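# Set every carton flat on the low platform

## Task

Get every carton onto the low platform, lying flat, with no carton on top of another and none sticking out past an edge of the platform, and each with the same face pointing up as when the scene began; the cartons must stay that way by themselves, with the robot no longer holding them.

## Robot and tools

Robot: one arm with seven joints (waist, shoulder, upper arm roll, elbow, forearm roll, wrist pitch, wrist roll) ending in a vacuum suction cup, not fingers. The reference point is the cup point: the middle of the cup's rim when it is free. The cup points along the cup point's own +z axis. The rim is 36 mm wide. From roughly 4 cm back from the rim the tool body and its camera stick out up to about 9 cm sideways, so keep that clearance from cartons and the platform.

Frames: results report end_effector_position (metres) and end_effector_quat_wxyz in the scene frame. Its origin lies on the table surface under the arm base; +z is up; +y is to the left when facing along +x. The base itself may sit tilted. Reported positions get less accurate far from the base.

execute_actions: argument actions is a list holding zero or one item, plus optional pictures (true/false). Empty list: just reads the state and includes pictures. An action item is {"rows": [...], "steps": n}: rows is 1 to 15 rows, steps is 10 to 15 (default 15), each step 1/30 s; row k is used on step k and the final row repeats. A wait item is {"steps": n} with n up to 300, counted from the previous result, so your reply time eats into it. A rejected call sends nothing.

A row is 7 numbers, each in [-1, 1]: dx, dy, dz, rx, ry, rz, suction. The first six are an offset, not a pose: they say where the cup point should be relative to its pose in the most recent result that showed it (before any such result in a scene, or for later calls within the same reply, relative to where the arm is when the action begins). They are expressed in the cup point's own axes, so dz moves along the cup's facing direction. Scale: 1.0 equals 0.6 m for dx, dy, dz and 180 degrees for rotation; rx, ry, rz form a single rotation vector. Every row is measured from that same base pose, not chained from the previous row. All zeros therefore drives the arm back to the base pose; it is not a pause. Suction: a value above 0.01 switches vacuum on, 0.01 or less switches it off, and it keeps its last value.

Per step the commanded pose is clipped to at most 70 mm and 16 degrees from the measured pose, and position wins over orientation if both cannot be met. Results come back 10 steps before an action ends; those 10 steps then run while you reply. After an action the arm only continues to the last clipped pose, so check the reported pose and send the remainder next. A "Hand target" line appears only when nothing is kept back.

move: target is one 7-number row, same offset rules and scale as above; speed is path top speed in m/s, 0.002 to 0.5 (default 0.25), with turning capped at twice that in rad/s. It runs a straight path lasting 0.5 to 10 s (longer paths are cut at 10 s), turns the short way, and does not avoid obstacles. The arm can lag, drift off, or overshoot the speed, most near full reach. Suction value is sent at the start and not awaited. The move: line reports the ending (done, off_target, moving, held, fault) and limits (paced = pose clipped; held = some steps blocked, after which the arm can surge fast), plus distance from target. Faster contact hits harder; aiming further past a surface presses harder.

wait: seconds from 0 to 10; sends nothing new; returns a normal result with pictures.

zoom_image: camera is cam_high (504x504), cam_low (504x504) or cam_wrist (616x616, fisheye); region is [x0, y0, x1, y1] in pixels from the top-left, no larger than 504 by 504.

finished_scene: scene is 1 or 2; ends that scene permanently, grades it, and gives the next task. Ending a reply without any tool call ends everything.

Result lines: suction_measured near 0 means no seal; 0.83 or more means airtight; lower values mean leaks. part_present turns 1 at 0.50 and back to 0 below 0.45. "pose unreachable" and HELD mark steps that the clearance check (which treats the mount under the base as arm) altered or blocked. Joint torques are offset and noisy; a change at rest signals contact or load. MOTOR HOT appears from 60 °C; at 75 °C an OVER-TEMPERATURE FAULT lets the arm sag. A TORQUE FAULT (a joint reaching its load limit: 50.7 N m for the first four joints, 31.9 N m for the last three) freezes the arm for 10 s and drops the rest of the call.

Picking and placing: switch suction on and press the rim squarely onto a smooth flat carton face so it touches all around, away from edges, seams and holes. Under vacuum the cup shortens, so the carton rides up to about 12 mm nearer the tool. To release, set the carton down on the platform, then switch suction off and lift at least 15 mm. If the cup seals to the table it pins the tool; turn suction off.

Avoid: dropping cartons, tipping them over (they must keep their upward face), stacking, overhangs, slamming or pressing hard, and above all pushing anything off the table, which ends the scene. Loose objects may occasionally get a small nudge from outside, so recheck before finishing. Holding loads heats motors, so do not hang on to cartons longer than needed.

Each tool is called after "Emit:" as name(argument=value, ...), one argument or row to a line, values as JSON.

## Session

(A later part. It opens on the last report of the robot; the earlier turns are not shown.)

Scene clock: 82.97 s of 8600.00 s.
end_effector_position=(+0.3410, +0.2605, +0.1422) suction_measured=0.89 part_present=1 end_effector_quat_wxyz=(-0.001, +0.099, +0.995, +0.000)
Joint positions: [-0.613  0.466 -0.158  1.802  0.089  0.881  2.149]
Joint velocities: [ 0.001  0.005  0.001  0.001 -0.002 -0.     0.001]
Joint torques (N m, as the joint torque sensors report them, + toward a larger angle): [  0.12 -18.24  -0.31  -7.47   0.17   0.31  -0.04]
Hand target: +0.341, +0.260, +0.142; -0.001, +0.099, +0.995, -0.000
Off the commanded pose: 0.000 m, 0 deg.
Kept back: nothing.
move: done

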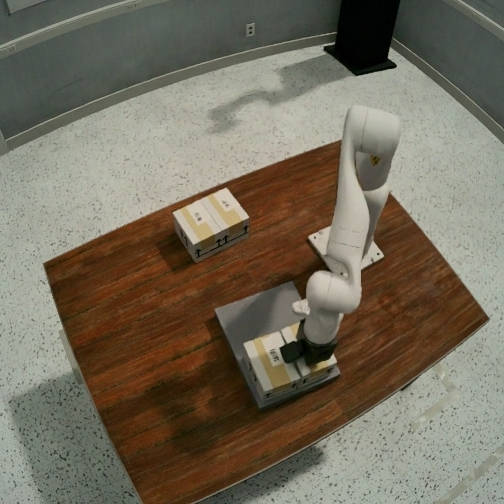

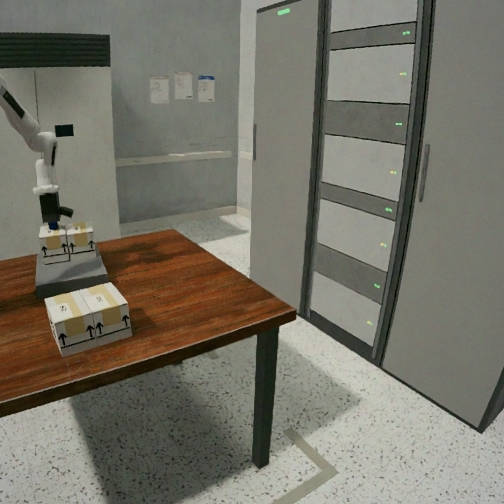

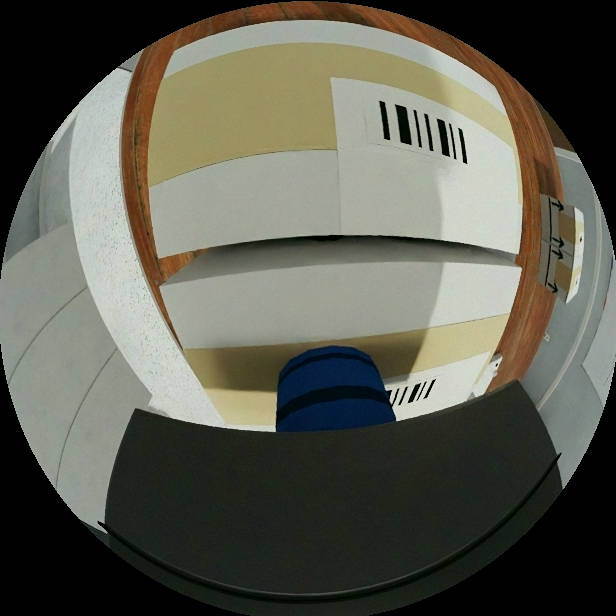

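Emit:
move(
  target=[0, 0, 0.0125, 0, 0, 0, 1],
  speed=0.03,
)

Scene clock: 84.03 s of 8600.00 s.
end_effector_position=(+0.3419, +0.2611, +0.1380) suction_measured=0.89 part_present=1 end_effector_quat_wxyz=(+0.001, +0.099, +0.995, +0.002)
Joint positions: [-0.614  0.471 -0.157  1.81   0.092  0.862  2.146]
Joint velocities: [ 0.001  0.001 -0.001  0.     0.    -0.001 -0.   ]
Joint torques (N m, as the joint torque sensors report them, + toward a larger angle): [  0.01 -13.03  -0.21  -6.21   0.45  -0.87   0.06]
Hand target: +0.341, +0.260, +0.135; -0.001, +0.099, +0.995, +0.000
Off the commanded pose: 0.003 m, 0 deg.
Kept back: nothing.
move: done

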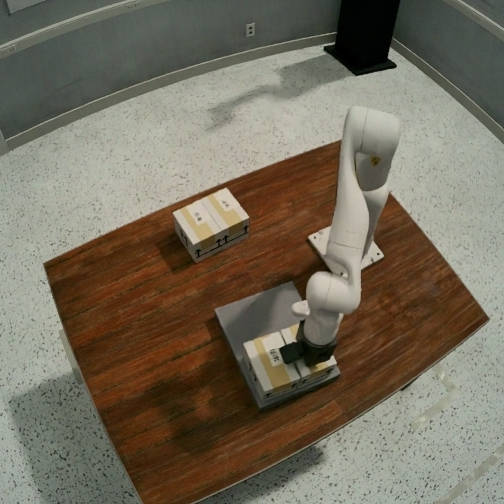

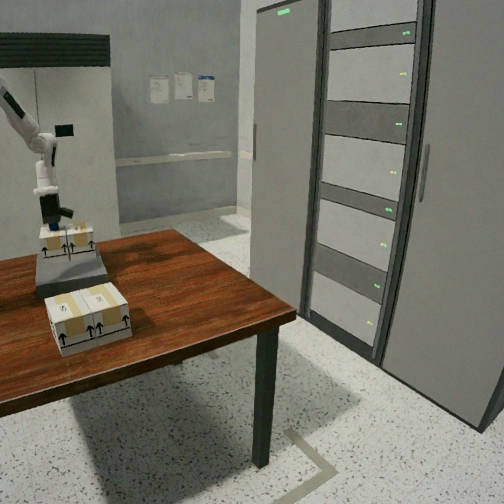

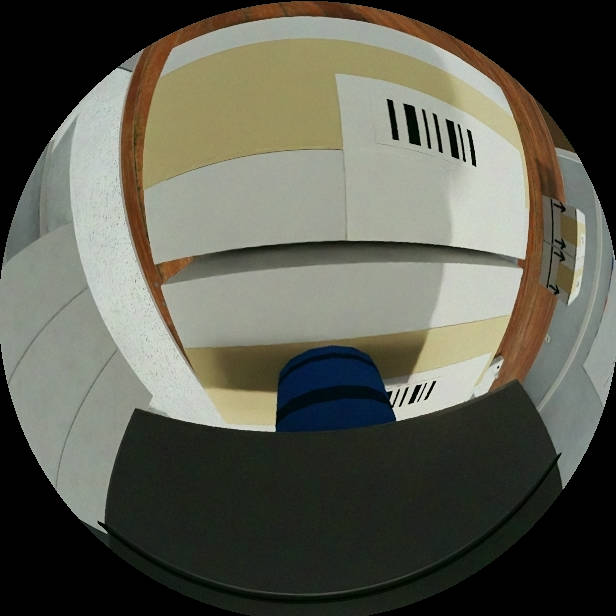

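Emit:
execute_actions(
  actions=[
    {"rows": [[0, 0, -0.003, 0, 0, 0, 0]], "steps": 10},
  ],
)

Scene clock: 84.27 s of 8600.00 s.
end_effector_position=(+0.3419, +0.2611, +0.1380) suction_measured=0.89 part_present=1 end_effector_quat_wxyz=(+0.001, +0.099, +0.995, +0.002)
Joint positions: [-0.614  0.471 -0.157  1.81   0.092  0.862  2.146]
Joint velocities: [ 0.     0.     0.001  0.     0.002 -0.002  0.001]
Joint torques (N m, as the joint torque sensors report them, + toward a larger angle): [  0.15 -13.02  -0.25  -6.39   0.39  -0.82   0.11]
Kept back: the last 10 steps of this action.
Steps of this call (steps 1 to 7: nothing new was sent). Readings (end_effector_position | what the end effector reports):
1: (+0.3419, +0.2611, +0.1380) | suction_measured=0.89 part_present=1
2: (+0.3419, +0.2611, +0.1380) | suction_measured=0.89 part_present=1
4: (+0.3419, +0.2611, +0.1380) | suction_measured=0.89 part_present=1
7: the state above

Emit:
move(
  target=[0, 0, -0.055, 0, 0, 0, 0],
  speed=0.3,
)

Scene clock: 86.73 s of 8600.00 s.
end_effector_position=(+0.3416, +0.2610, +0.1709) suction_measured=0.00 part_present=0 end_effector_quat_wxyz=(+0.001, +0.099, +0.995, +0.002)
Joint positions: [-0.61   0.422 -0.162  1.763  0.079  0.958  2.157]
Joint velocities: [ 0.002 -0.002  0.001 -0.002 -0.001  0.001  0.   ]
Joint torques (N m, as the joint torque sensors report them, + toward a larger angle): [  0.25 -15.25  -0.33  -6.83   0.33   0.2    0.07]
Hand target: +0.342, +0.261, +0.171; +0.001, +0.099, +0.995, +0.002
Off your previous action's commanded pose: 0.003 m, 0 deg at its last step (step 10 of this call).
Off the commanded pose: 0.000 m, 0 deg.
Kept back: nothing.
move: done

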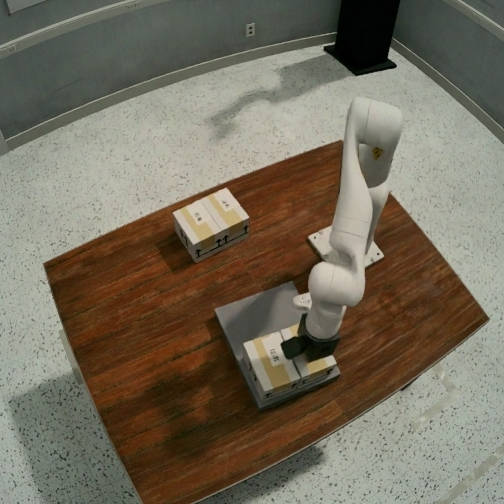

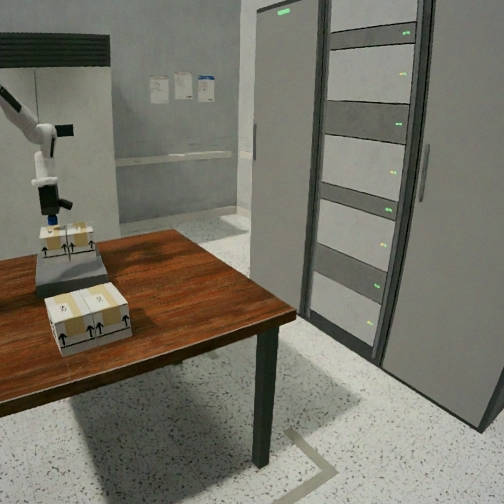

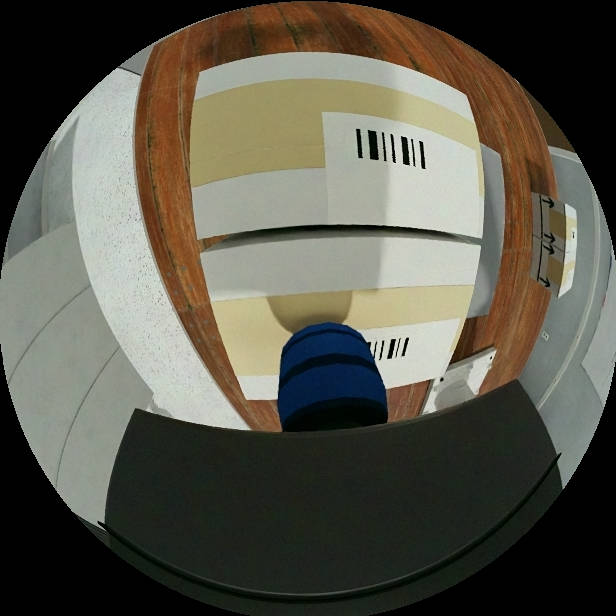

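Emit:
move(
  target=[-0.261, -0.8234, 0.0765, 0.0013, 0.0013, -0.0581, 0],
  speed=0.45,
)

Scene clock: 89.57 s of 8600.00 s.
end_effector_position=(+0.3992, -0.2531, +0.1235) suction_measured=0.00 part_present=0 end_effector_quat_wxyz=(+0.000, +0.008, +1.000, +0.002)
Joint positions: [ 0.486  0.574  0.017  1.678 -0.017  0.891  3.655]
Joint velocities: [ 0.002  0.003  0.     0.001 -0.002 -0.001  0.001]
Joint torques (N m, as the joint torque sensors report them, + toward a larger angle): [  0.45 -17.77   0.36  -6.52   0.26   0.05   0.15]
Hand target: +0.399, -0.253, +0.123; +0.000, +0.008, +1.000, +0.002
Off the commanded pose: 0.002 m, 0 deg.
Kept back: nothing.
move: done; limits=paced

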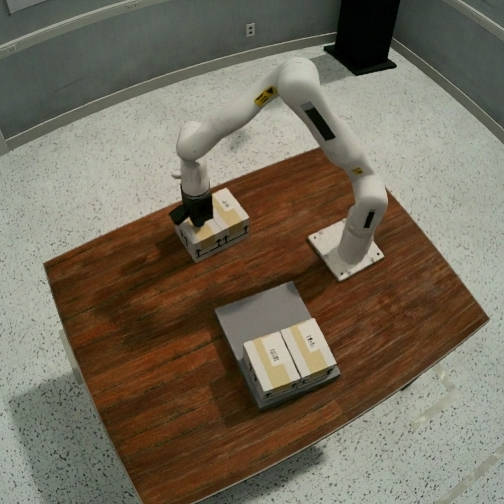

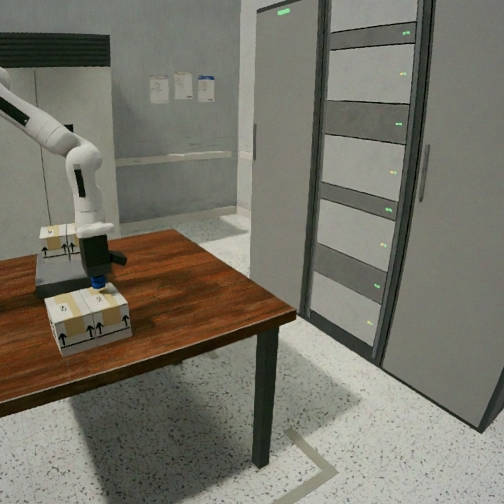

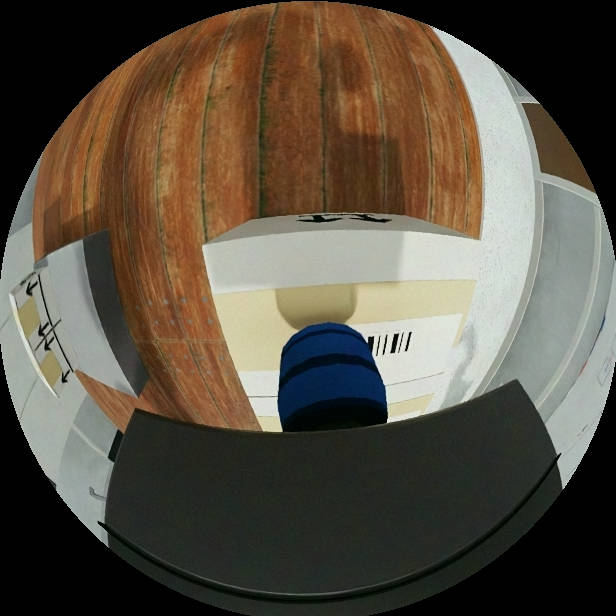

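Emit:
move(
  target=[0, 0, 0.0502, 0, 0, 0, 1],
  speed=0.06,
)

Scene clock: 90.63 s of 8600.00 s.
end_effector_position=(+0.3993, -0.2531, +0.0934) suction_measured=0.85 part_present=1 end_effector_quat_wxyz=(+0.000, +0.008, +1.000, +0.002)
Joint positions: [ 0.488  0.622  0.015  1.71  -0.017  0.811  3.655]
Joint velocities: [-0.001  0.     0.001 -0.002  0.002  0.001  0.001]
Joint torques (N m, as the joint torque sensors report them, + toward a larger angle): [  0.38 -21.12   0.9   -7.56   0.21   0.15  -0.04]
Hand target: +0.399, -0.253, +0.093; +0.000, +0.008, +1.000, +0.002
Off the commanded pose: 0.000 m, 0 deg.
Kept back: nothing.
move: done

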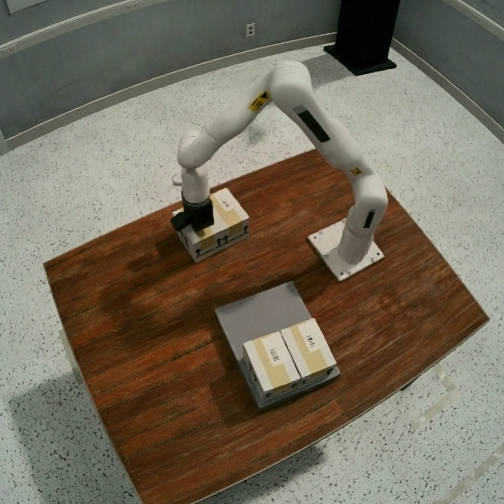

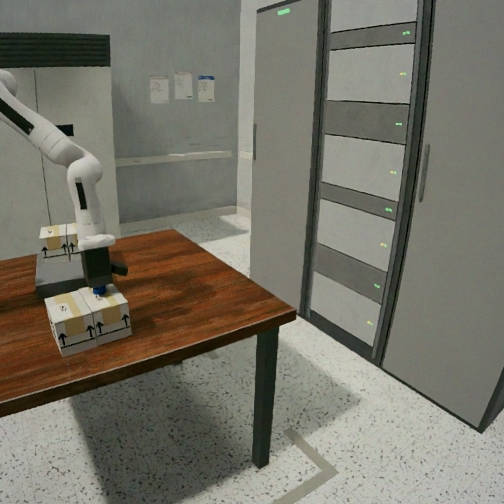

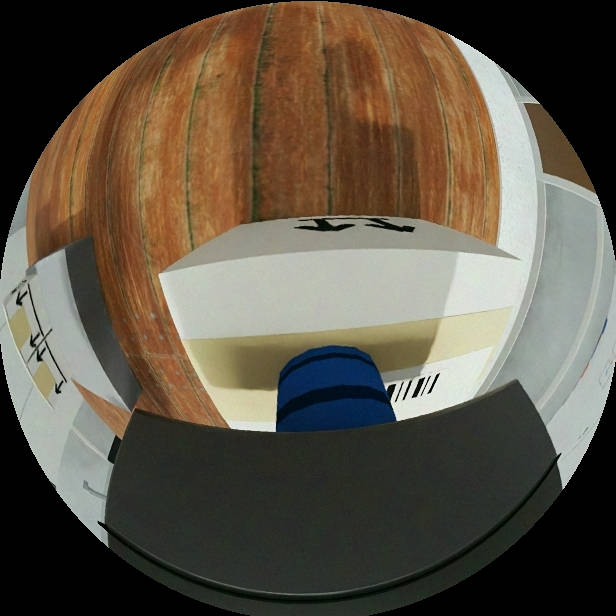

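Emit:
move(
  target=[0, 0.0333, -0.1777, 0, 0, 0, 1],
  speed=0.35,
)

Scene clock: 93.73 s of 8600.00 s.
end_effector_position=(+0.3993, -0.2332, +0.1998) suction_measured=0.89 part_present=1 end_effector_quat_wxyz=(+0.000, +0.008, +1.000, +0.002)
Joint positions: [ 0.448  0.453  0.018  1.602 -0.013  1.088  3.614]
Joint velocities: [-0.002 -0.004 -0.002 -0.001  0.    -0.001 -0.001]
Joint torques (N m, as the joint torque sensors report them, + toward a larger angle): [  0.38 -19.41   0.74  -9.21   0.34   0.12  -0.06]
Hand target: +0.399, -0.233, +0.200; +0.000, +0.008, +1.000, +0.002
Off the commanded pose: 0.000 m, 0 deg.
Kept back: nothing.
move: done

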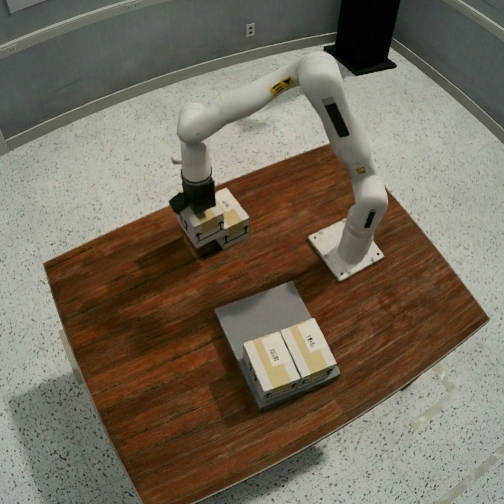

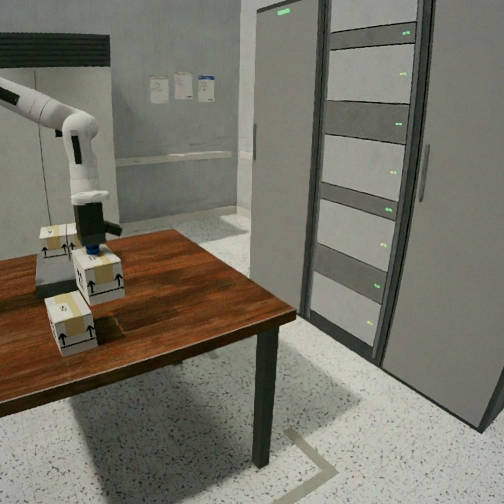

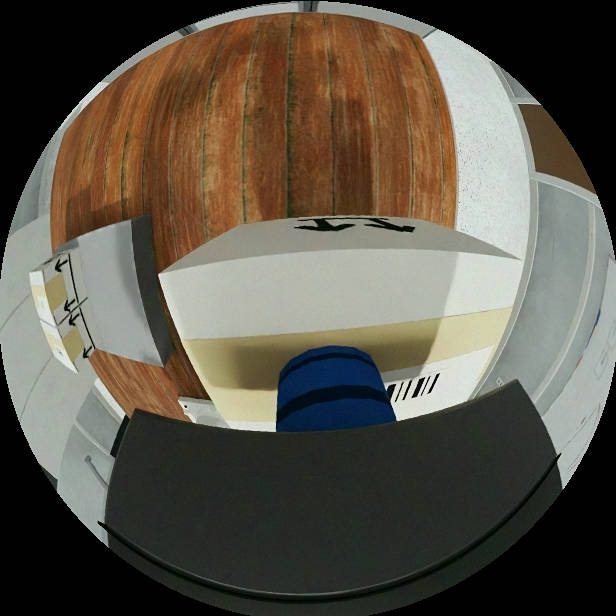

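Emit:
move(
  target=[-0.027, 0.5283, 0.0663, 0, 0, 0.0583, 1],
  speed=0.35,
)

Scene clock: 95.83 s of 8600.00 s.
end_effector_position=(+0.4200, +0.0821, +0.1604) suction_measured=0.89 part_present=1 end_effector_quat_wxyz=(-0.001, +0.101, +0.995, +0.001)
Joint positions: [-0.216  0.434 -0.071  1.782  0.034  0.927  2.657]
Joint velocities: [-0.014  0.007 -0.021 -0.001 -0.005 -0.008 -0.008]
Joint torques (N m, as the joint torque sensors report them, + toward a larger angle): [  0.32 -17.94   0.23  -8.09   0.37   0.43   0.06]
Hand target: +0.420, +0.083, +0.160; -0.001, +0.100, +0.995, +0.001
Off the commanded pose: 0.002 m, 0 deg.
Kept back: nothing.
move: done

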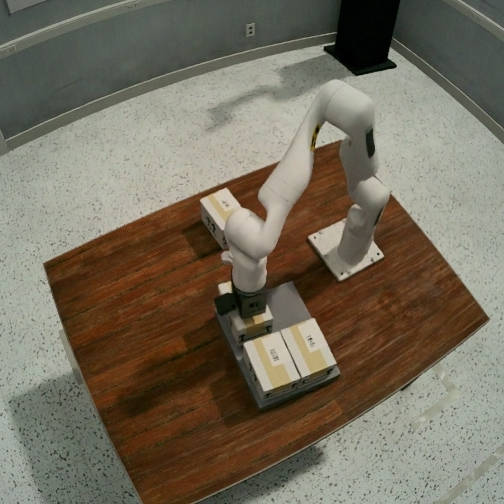

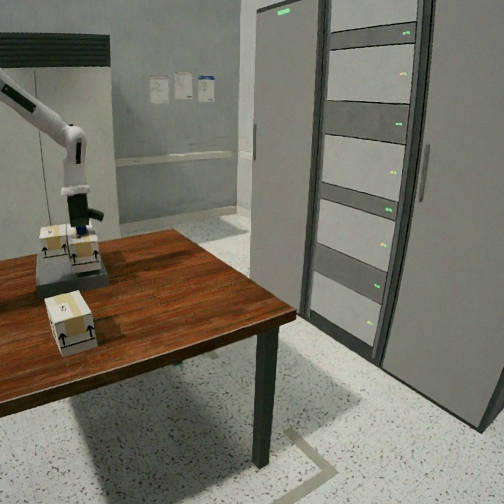

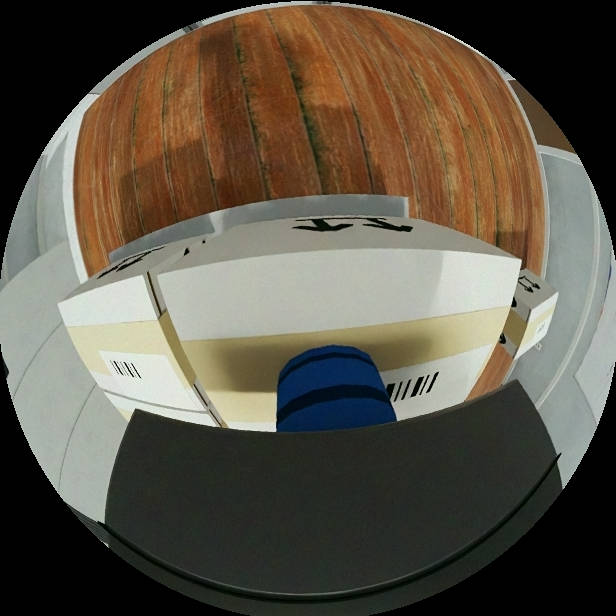

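Emit:
execute_actions(
  actions=[],
)

Scene clock: 97.23 s of 8600.00 s.
end_effector_position=(+0.4198, +0.0832, +0.1602) suction_measured=0.89 part_present=1 end_effector_quat_wxyz=(-0.001, +0.100, +0.995, +0.001)
Joint positions: [-0.217  0.434 -0.072  1.782  0.034  0.927  2.657]
Joint velocities: [ 0.001  0.001 -0.    -0.001 -0.     0.     0.001]
Joint torques (N m, as the joint torque sensors report them, + toward a larger angle): [  0.17 -17.82  -0.02  -7.94   0.32   0.15   0.06]
Hand target: +0.420, +0.083, +0.160; -0.001, +0.100, +0.995, +0.001
Off the commanded pose: 0.001 m, 0 deg.
Kept back: nothing.
Steps of this call (steps 1 to 42: nothing new was sent). Readings (end_effector_position | what the end effector reports):
1: (+0.4200, +0.0826, +0.1604) | suction_measured=0.89 part_present=1
2: (+0.4199, +0.0830, +0.1603) | suction_measured=0.89 part_present=1
4: (+0.4199, +0.0830, +0.1603) | suction_measured=0.89 part_present=1
8: (+0.4198, +0.0831, +0.1602) | suction_measured=0.89 part_present=1
42: the state above

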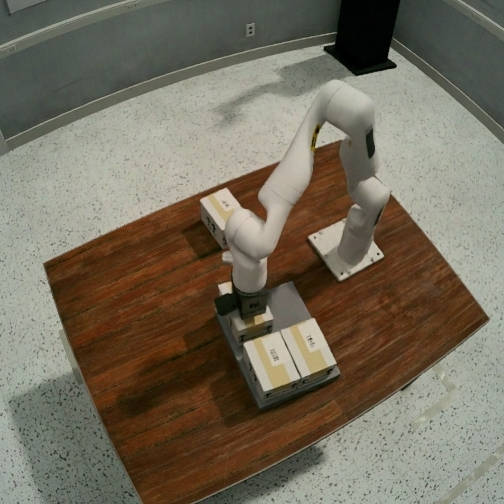

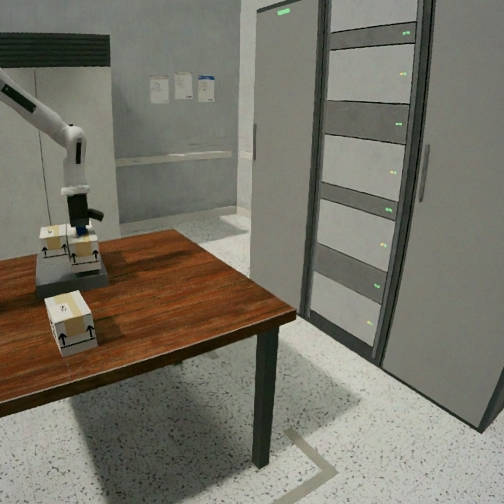

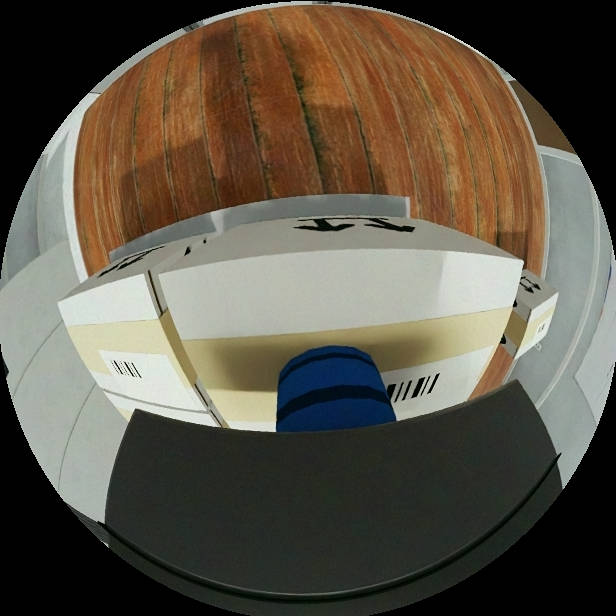

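Emit:
move(
  target=[0.0098, 0.0327, 0.0303, 0, 0, 0, 1],
  speed=0.08,
)

Scene clock: 98.43 s of 8600.00 s.
end_effector_position=(+0.4180, +0.1033, +0.1421) suction_measured=0.89 part_present=1 end_effector_quat_wxyz=(-0.001, +0.100, +0.995, +0.001)
Joint positions: [-0.262  0.466 -0.075  1.799  0.04   0.878  2.604]
Joint velocities: [-0.003  0.003 -0.001  0.001  0.002 -0.001 -0.003]
Joint torques (N m, as the joint torque sensors report them, + toward a larger angle): [  0.54 -18.17   0.    -7.79   0.3    0.26   0.06]
Hand target: +0.418, +0.104, +0.142; -0.001, +0.100, +0.995, +0.001
Off the commanded pose: 0.000 m, 0 deg.
Kept back: nothing.
move: done

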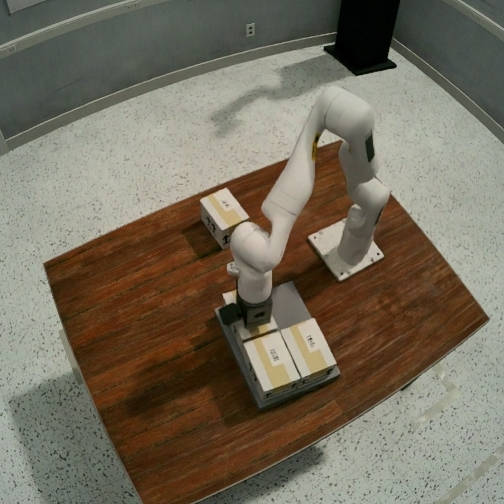

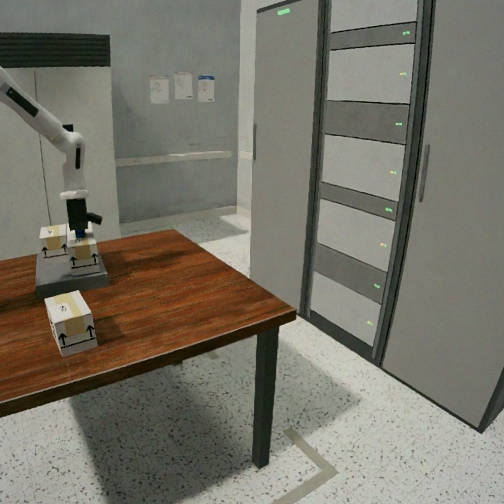

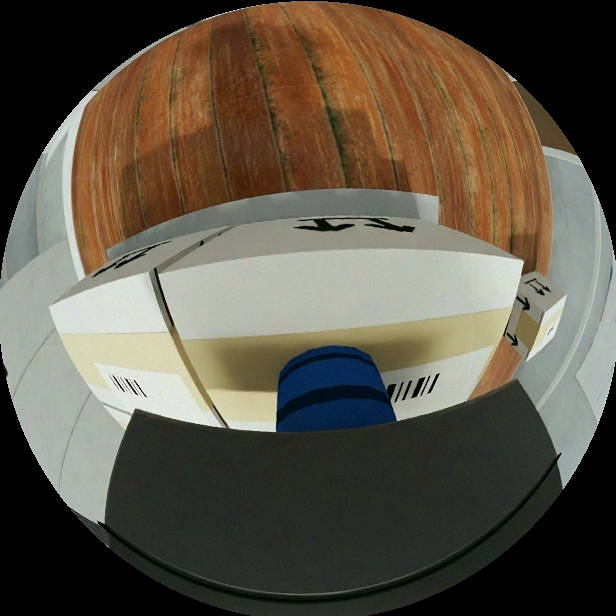

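Emit:
move(
  target=[0, 0, 0.0133, 0, 0, 0, 1],
  speed=0.03,
)

Scene clock: 99.37 s of 8600.00 s.
end_effector_position=(+0.4193, +0.1038, +0.1379) suction_measured=0.89 part_present=1 end_effector_quat_wxyz=(+0.003, +0.100, +0.995, +0.002)
Joint positions: [-0.263  0.471 -0.075  1.808  0.042  0.858  2.603]
Joint velocities: [-0.    -0.     0.    -0.001 -0.    -0.    -0.001]
Joint torques (N m, as the joint torque sensors report them, + toward a larger angle): [  0.44 -12.74   0.21  -6.17   0.44  -0.99   0.18]
Hand target: +0.418, +0.103, +0.134; -0.001, +0.100, +0.995, +0.001
Off the commanded pose: 0.004 m, 0 deg.
Kept back: nothing.
move: off_target

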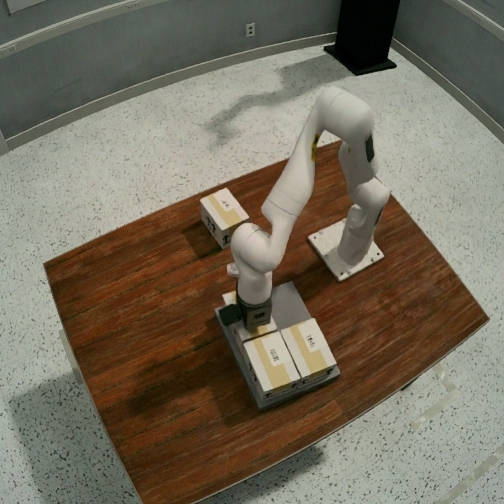

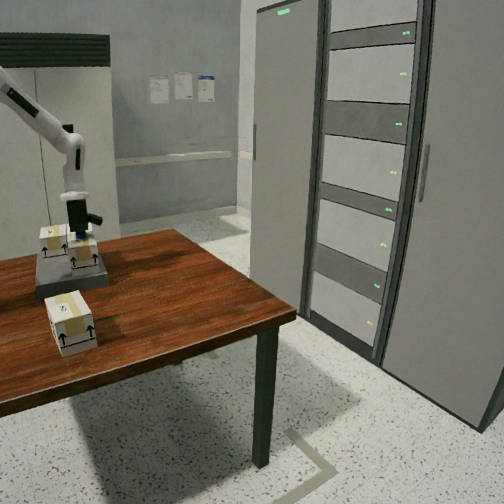

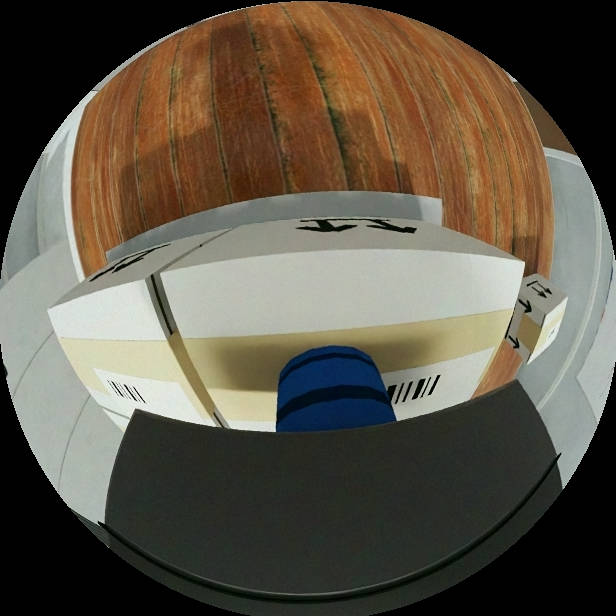

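Touchdown. Release.

Emit:
execute_actions(
  actions=[
    {"rows": [[0, 0, -0.003, 0, 0, 0, 0]], "steps": 12},
  ],
)

Emit:
move(
  target=[0, 0, -0.055, 0, 0, 0, 0],
  speed=0.1,
)

Scene clock: 99.73 s of 8600.00 s.
end_effector_position=(+0.4202, +0.1041, +0.1410) suction_measured=0.01 part_present=0 end_effector_quat_wxyz=(+0.005, +0.100, +0.995, +0.003)
Joint positions: [-0.263  0.465 -0.075  1.806  0.042  0.861  2.603]
Joint velocities: [-0.    -0.163 -0.004 -0.064 -0.008  0.118  0.006]
Joint torques (N m, as the joint torque sensors report them, + toward a larger angle): [  0.26 -14.83   0.35  -6.15   0.25  -0.12   0.36]
Steps of this call (steps 1 to 9: nothing new was sent; steps 10 to 11: the first 2 steps of this action). Readings (end_effector_position | what the end effector reports):
10: (+0.4195, +0.1038, +0.1386) | suction_measured=0.24 part_present=0
11: the state above

Scene clock: 100.80 s of 8600.00 s.
end_effector_position=(+0.4200, +0.1041, +0.1756) suction_measured=0.00 part_present=0 end_effector_quat_wxyz=(+0.005, +0.100, +0.995, +0.003)
Joint positions: [-0.261  0.414 -0.076  1.757  0.035  0.961  2.609]
Joint velocities: [ 0.001 -0.002 -0.001 -0.002 -0.    -0.001  0.001]
Joint torques (N m, as the joint torque sensors report them, + toward a larger angle): [  0.23 -15.23  -0.14  -7.03   0.34   0.12   0.09]
Hand target: +0.420, +0.104, +0.176; +0.005, +0.100, +0.995, +0.003
Off your previous action's commanded pose: 0.003 m, 0 deg at its last step (step 10 of this call).
Off the commanded pose: 0.000 m, 0 deg.
Kept back: nothing.
move: done

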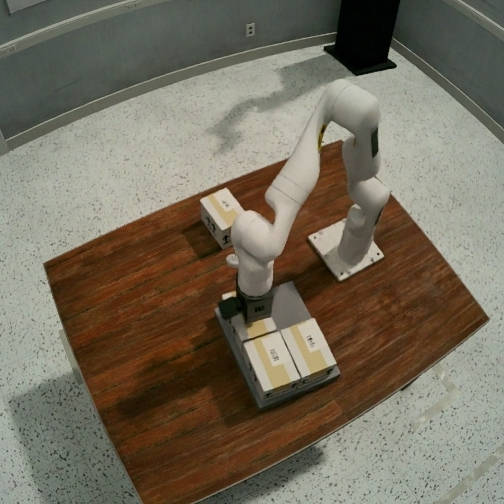

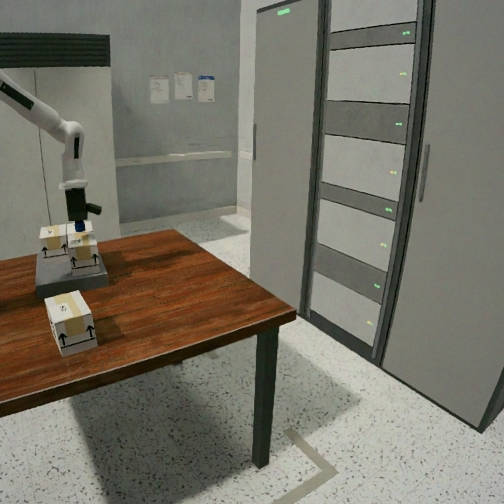

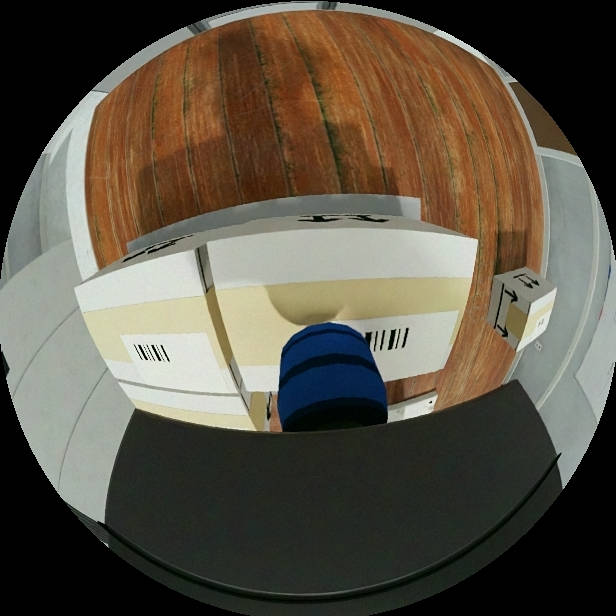

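Emit:
move(
  target=[0.0608, -0.6275, 0.0843, 0.0019, 0.0032, -0.0587, 0],
  speed=0.3,
)

Scene clock: 103.87 s of 8600.00 s.
end_effector_position=(+0.3114, -0.2572, +0.1223) suction_measured=0.00 part_present=0 end_effector_quat_wxyz=(+0.001, +0.008, +1.000, +0.001)
Joint positions: [ 0.594  0.45   0.027  1.917 -0.022  0.774  3.778]
Joint velocities: [ 0.002  0.001  0.002  0.    -0.002  0.001  0.001]
Joint torques (N m, as the joint torque sensors report them, + toward a larger angle): [  0.02 -14.62   0.12  -5.91   0.24   0.11   0.07]
Hand target: +0.311, -0.257, +0.122; +0.001, +0.008, +1.000, +0.001
Off the commanded pose: 0.001 m, 0 deg.
Kept back: nothing.
move: done

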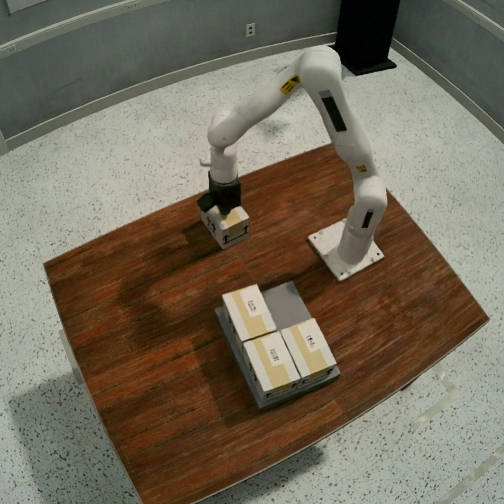

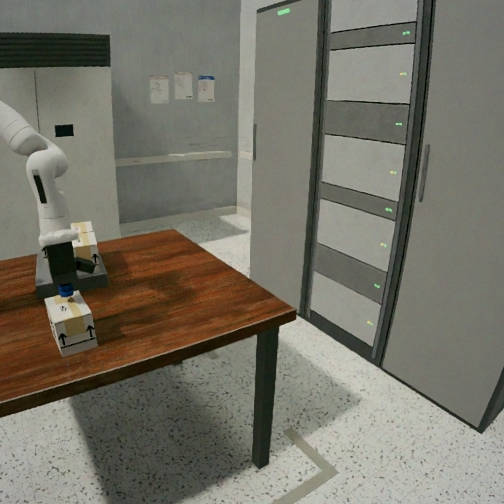

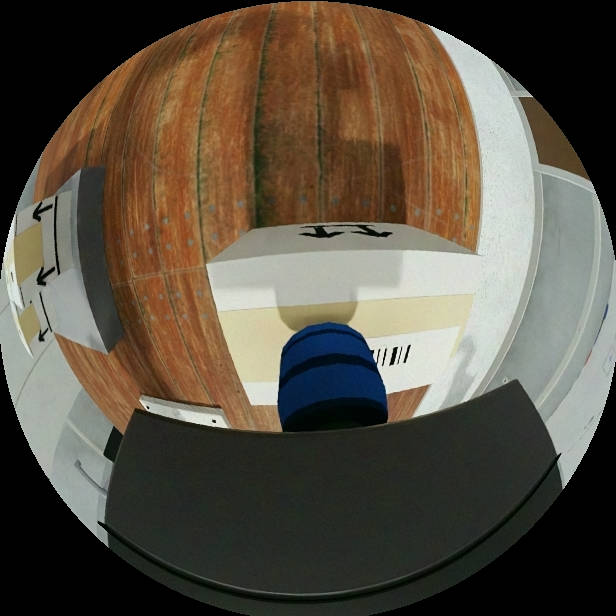

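Emit:
move(
  target=[0.0127, 0, 0.0483, 0, 0, 0, 1],
  speed=0.06,
)

Scene clock: 109.60 s of 8600.00 s.
end_effector_position=(+0.3039, -0.2571, +0.0933) suction_measured=0.85 part_present=1 end_effector_quat_wxyz=(+0.001, +0.008, +1.000, +0.001)
Joint positions: [ 0.608  0.496  0.024  1.969 -0.023  0.677  3.791]
Joint velocities: [-0.     0.    -0.001 -0.001 -0.    -0.003  0.   ]
Joint torques (N m, as the joint torque sensors report them, + toward a larger angle): [  0.19 -17.58   0.49  -6.31   0.49   0.17   0.03]
Hand target: +0.304, -0.257, +0.093; +0.001, +0.008, +1.000, +0.001
Off the commanded pose: 0.000 m, 0 deg.
Kept back: nothing.
After step 90, 2.00 s passed at rest.
move: done

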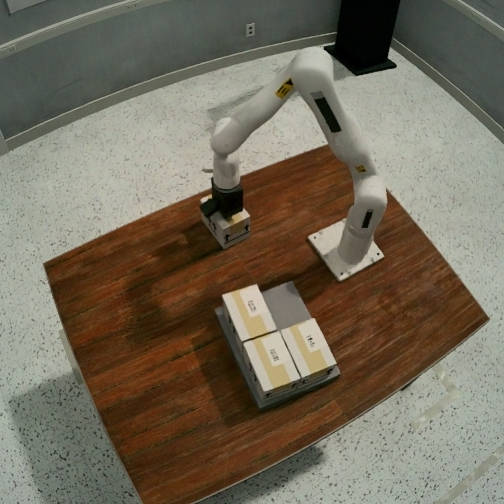

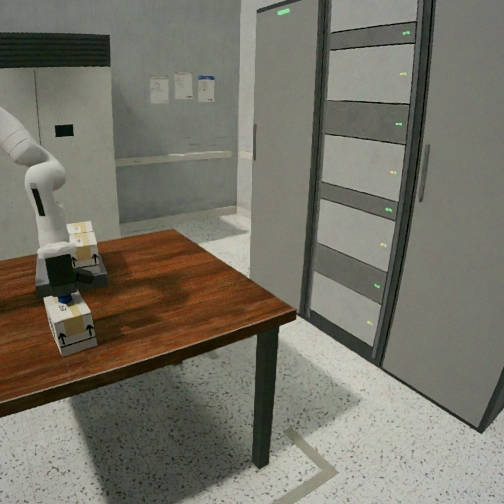

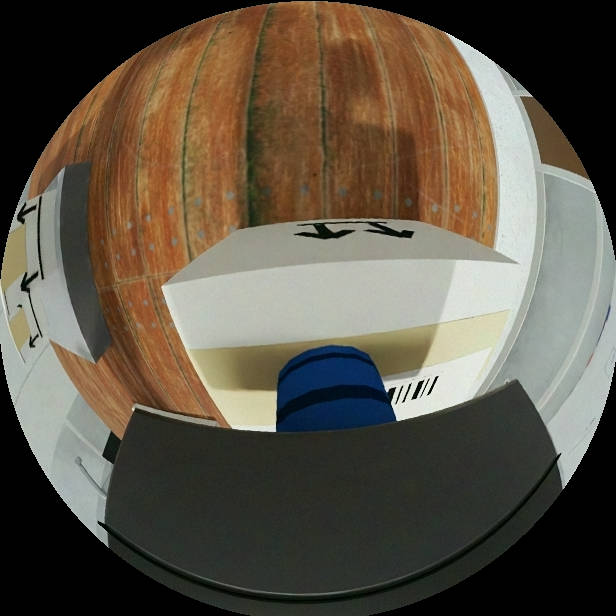

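Emit:
move(
  target=[0, 0, -0.12, 0, 0, 0, 1],
  speed=0.15,
)

Emit:
move(
  target=[0.0165, 0.5944, 0, 0, 0, 0.0583, 1],
  speed=0.2,
)

Scene clock: 112.30 s of 8600.00 s.
end_effector_position=(+0.3037, -0.2569, +0.1652) suction_measured=0.89 part_present=1 end_effector_quat_wxyz=(+0.001, +0.008, +1.000, +0.001)
Joint positions: [ 0.602  0.367  0.031  1.876 -0.019  0.899  3.787]
Joint velocities: [-0.001 -0.004 -0.    -0.     0.002 -0.002  0.   ]
Joint torques (N m, as the joint torque sensors report them, + toward a larger angle): [  0.17 -16.52   0.27  -8.07   0.3   -0.01   0.02]
Hand target: +0.304, -0.257, +0.165; +0.001, +0.008, +1.000, +0.001
Off the commanded pose: 0.000 m, 0 deg.
Kept back: nothing.
move: done

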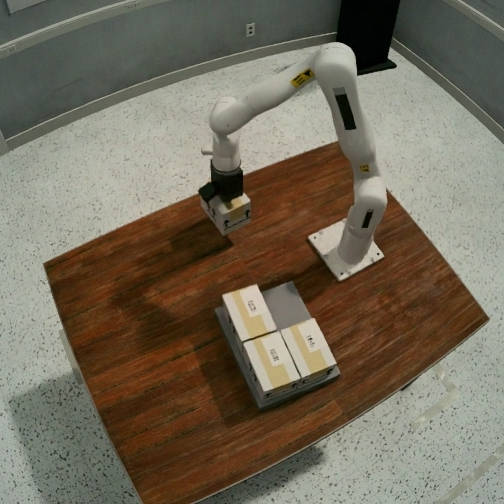

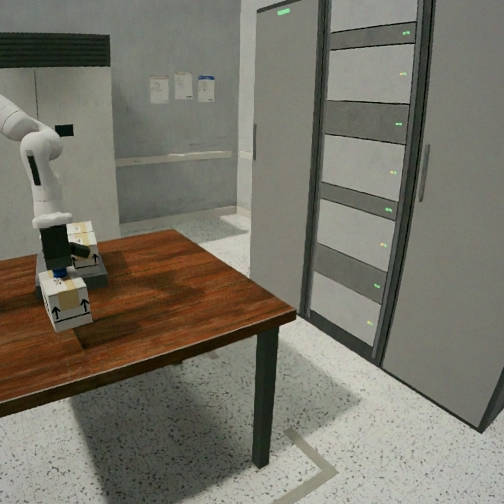

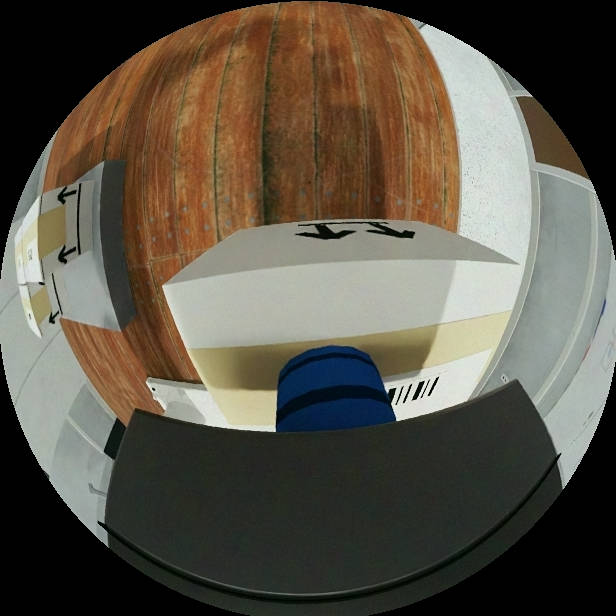

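Scene clock: 114.43 s of 8600.00 s.
end_effector_position=(+0.2982, +0.0986, +0.1650) suction_measured=0.89 part_present=1 end_effector_quat_wxyz=(+0.000, +0.100, +0.995, -0.001)
Joint positions: [-0.211  0.208 -0.239  2.117  0.067  0.823  2.468]
Joint velocities: [-0.004  0.005 -0.014  0.008  0.002  0.005 -0.005]
Joint torques (N m, as the joint torque sensors report them, + toward a larger angle): [ -0.19 -12.2   -0.7   -7.8    0.16   0.06  -0.09]
Hand target: +0.298, +0.099, +0.165; +0.000, +0.099, +0.995, -0.000
Off the commanded pose: 0.002 m, 0 deg.
Kept back: nothing.
move: done

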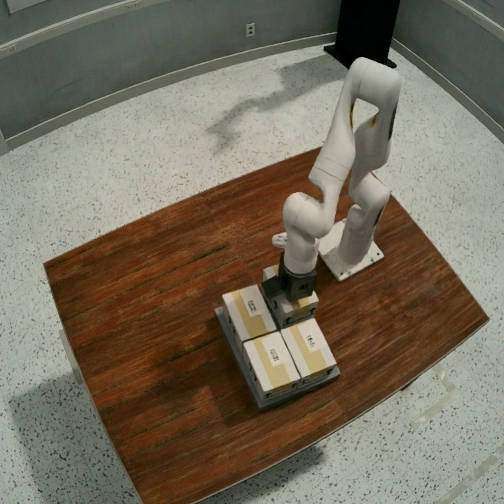

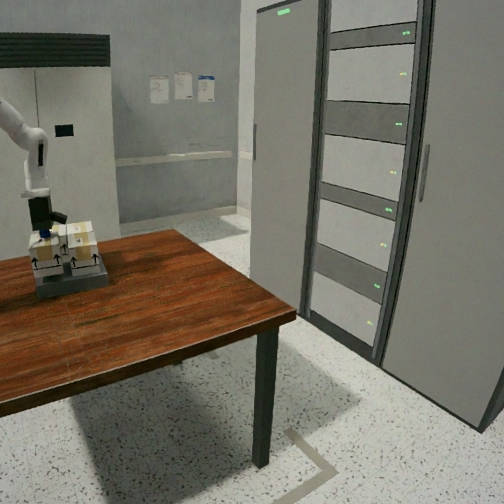

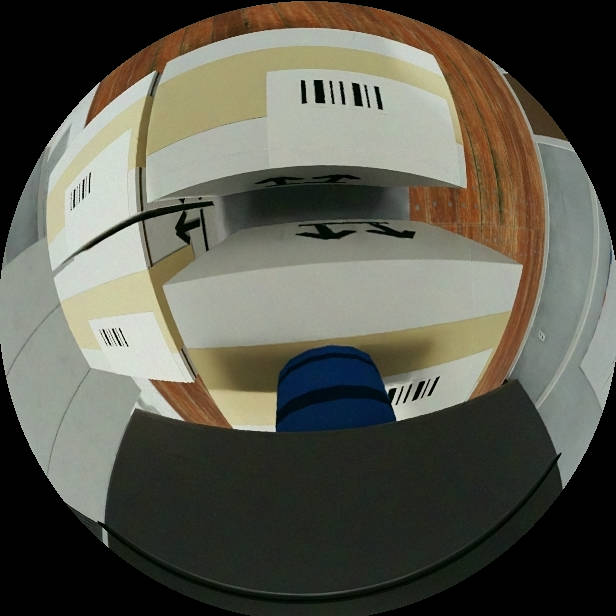

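Emit:
move(
  target=[-0.023, 0.0266, 0.0383, 0, 0, 0, 1],
  speed=0.08,
)

Scene clock: 116.50 s of 8600.00 s.
end_effector_position=(+0.3150, +0.1113, +0.1422) suction_measured=0.89 part_present=1 end_effector_quat_wxyz=(+0.000, +0.100, +0.995, -0.001)
Joint positions: [-0.242  0.292 -0.234  2.098  0.098  0.761  2.422]
Joint velocities: [-0.002  0.007 -0.     0.001  0.    -0.002 -0.002]
Joint torques (N m, as the joint torque sensors report them, + toward a larger angle): [  0.07 -14.23  -0.6   -6.97   0.25   0.32   0.15]
Hand target: +0.315, +0.111, +0.142; +0.000, +0.100, +0.995, -0.001
Off the commanded pose: 0.000 m, 0 deg.
Kept back: nothing.
move: done

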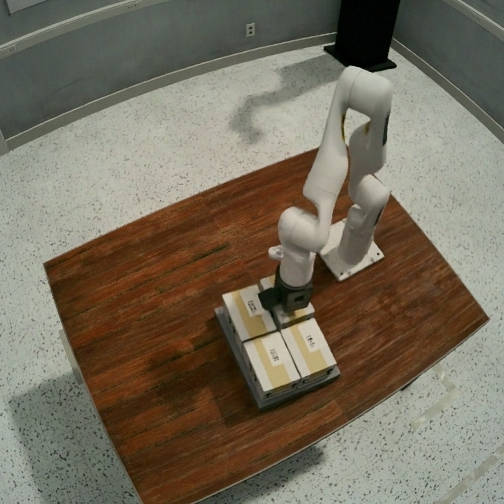

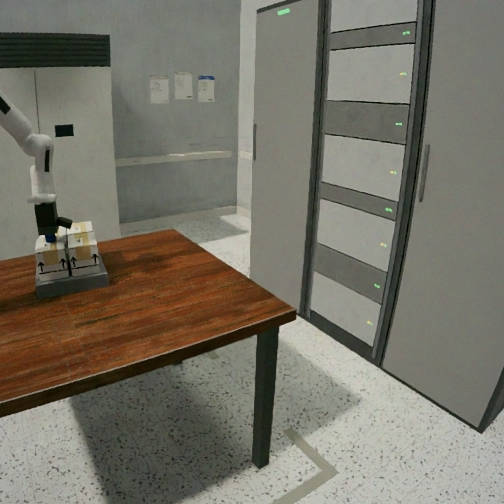

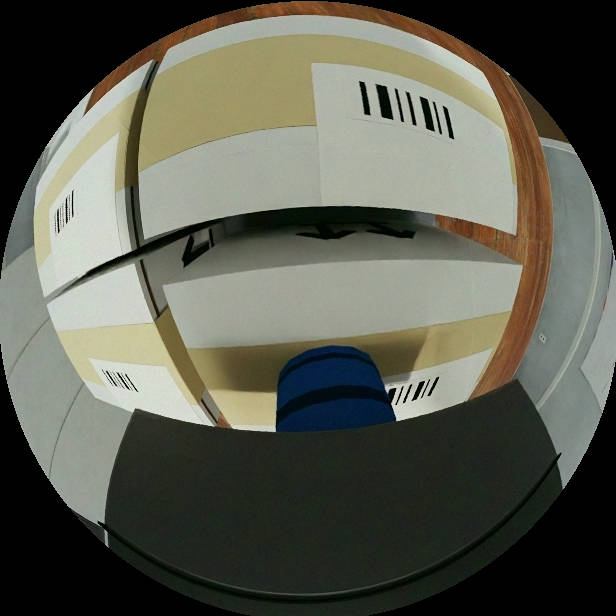

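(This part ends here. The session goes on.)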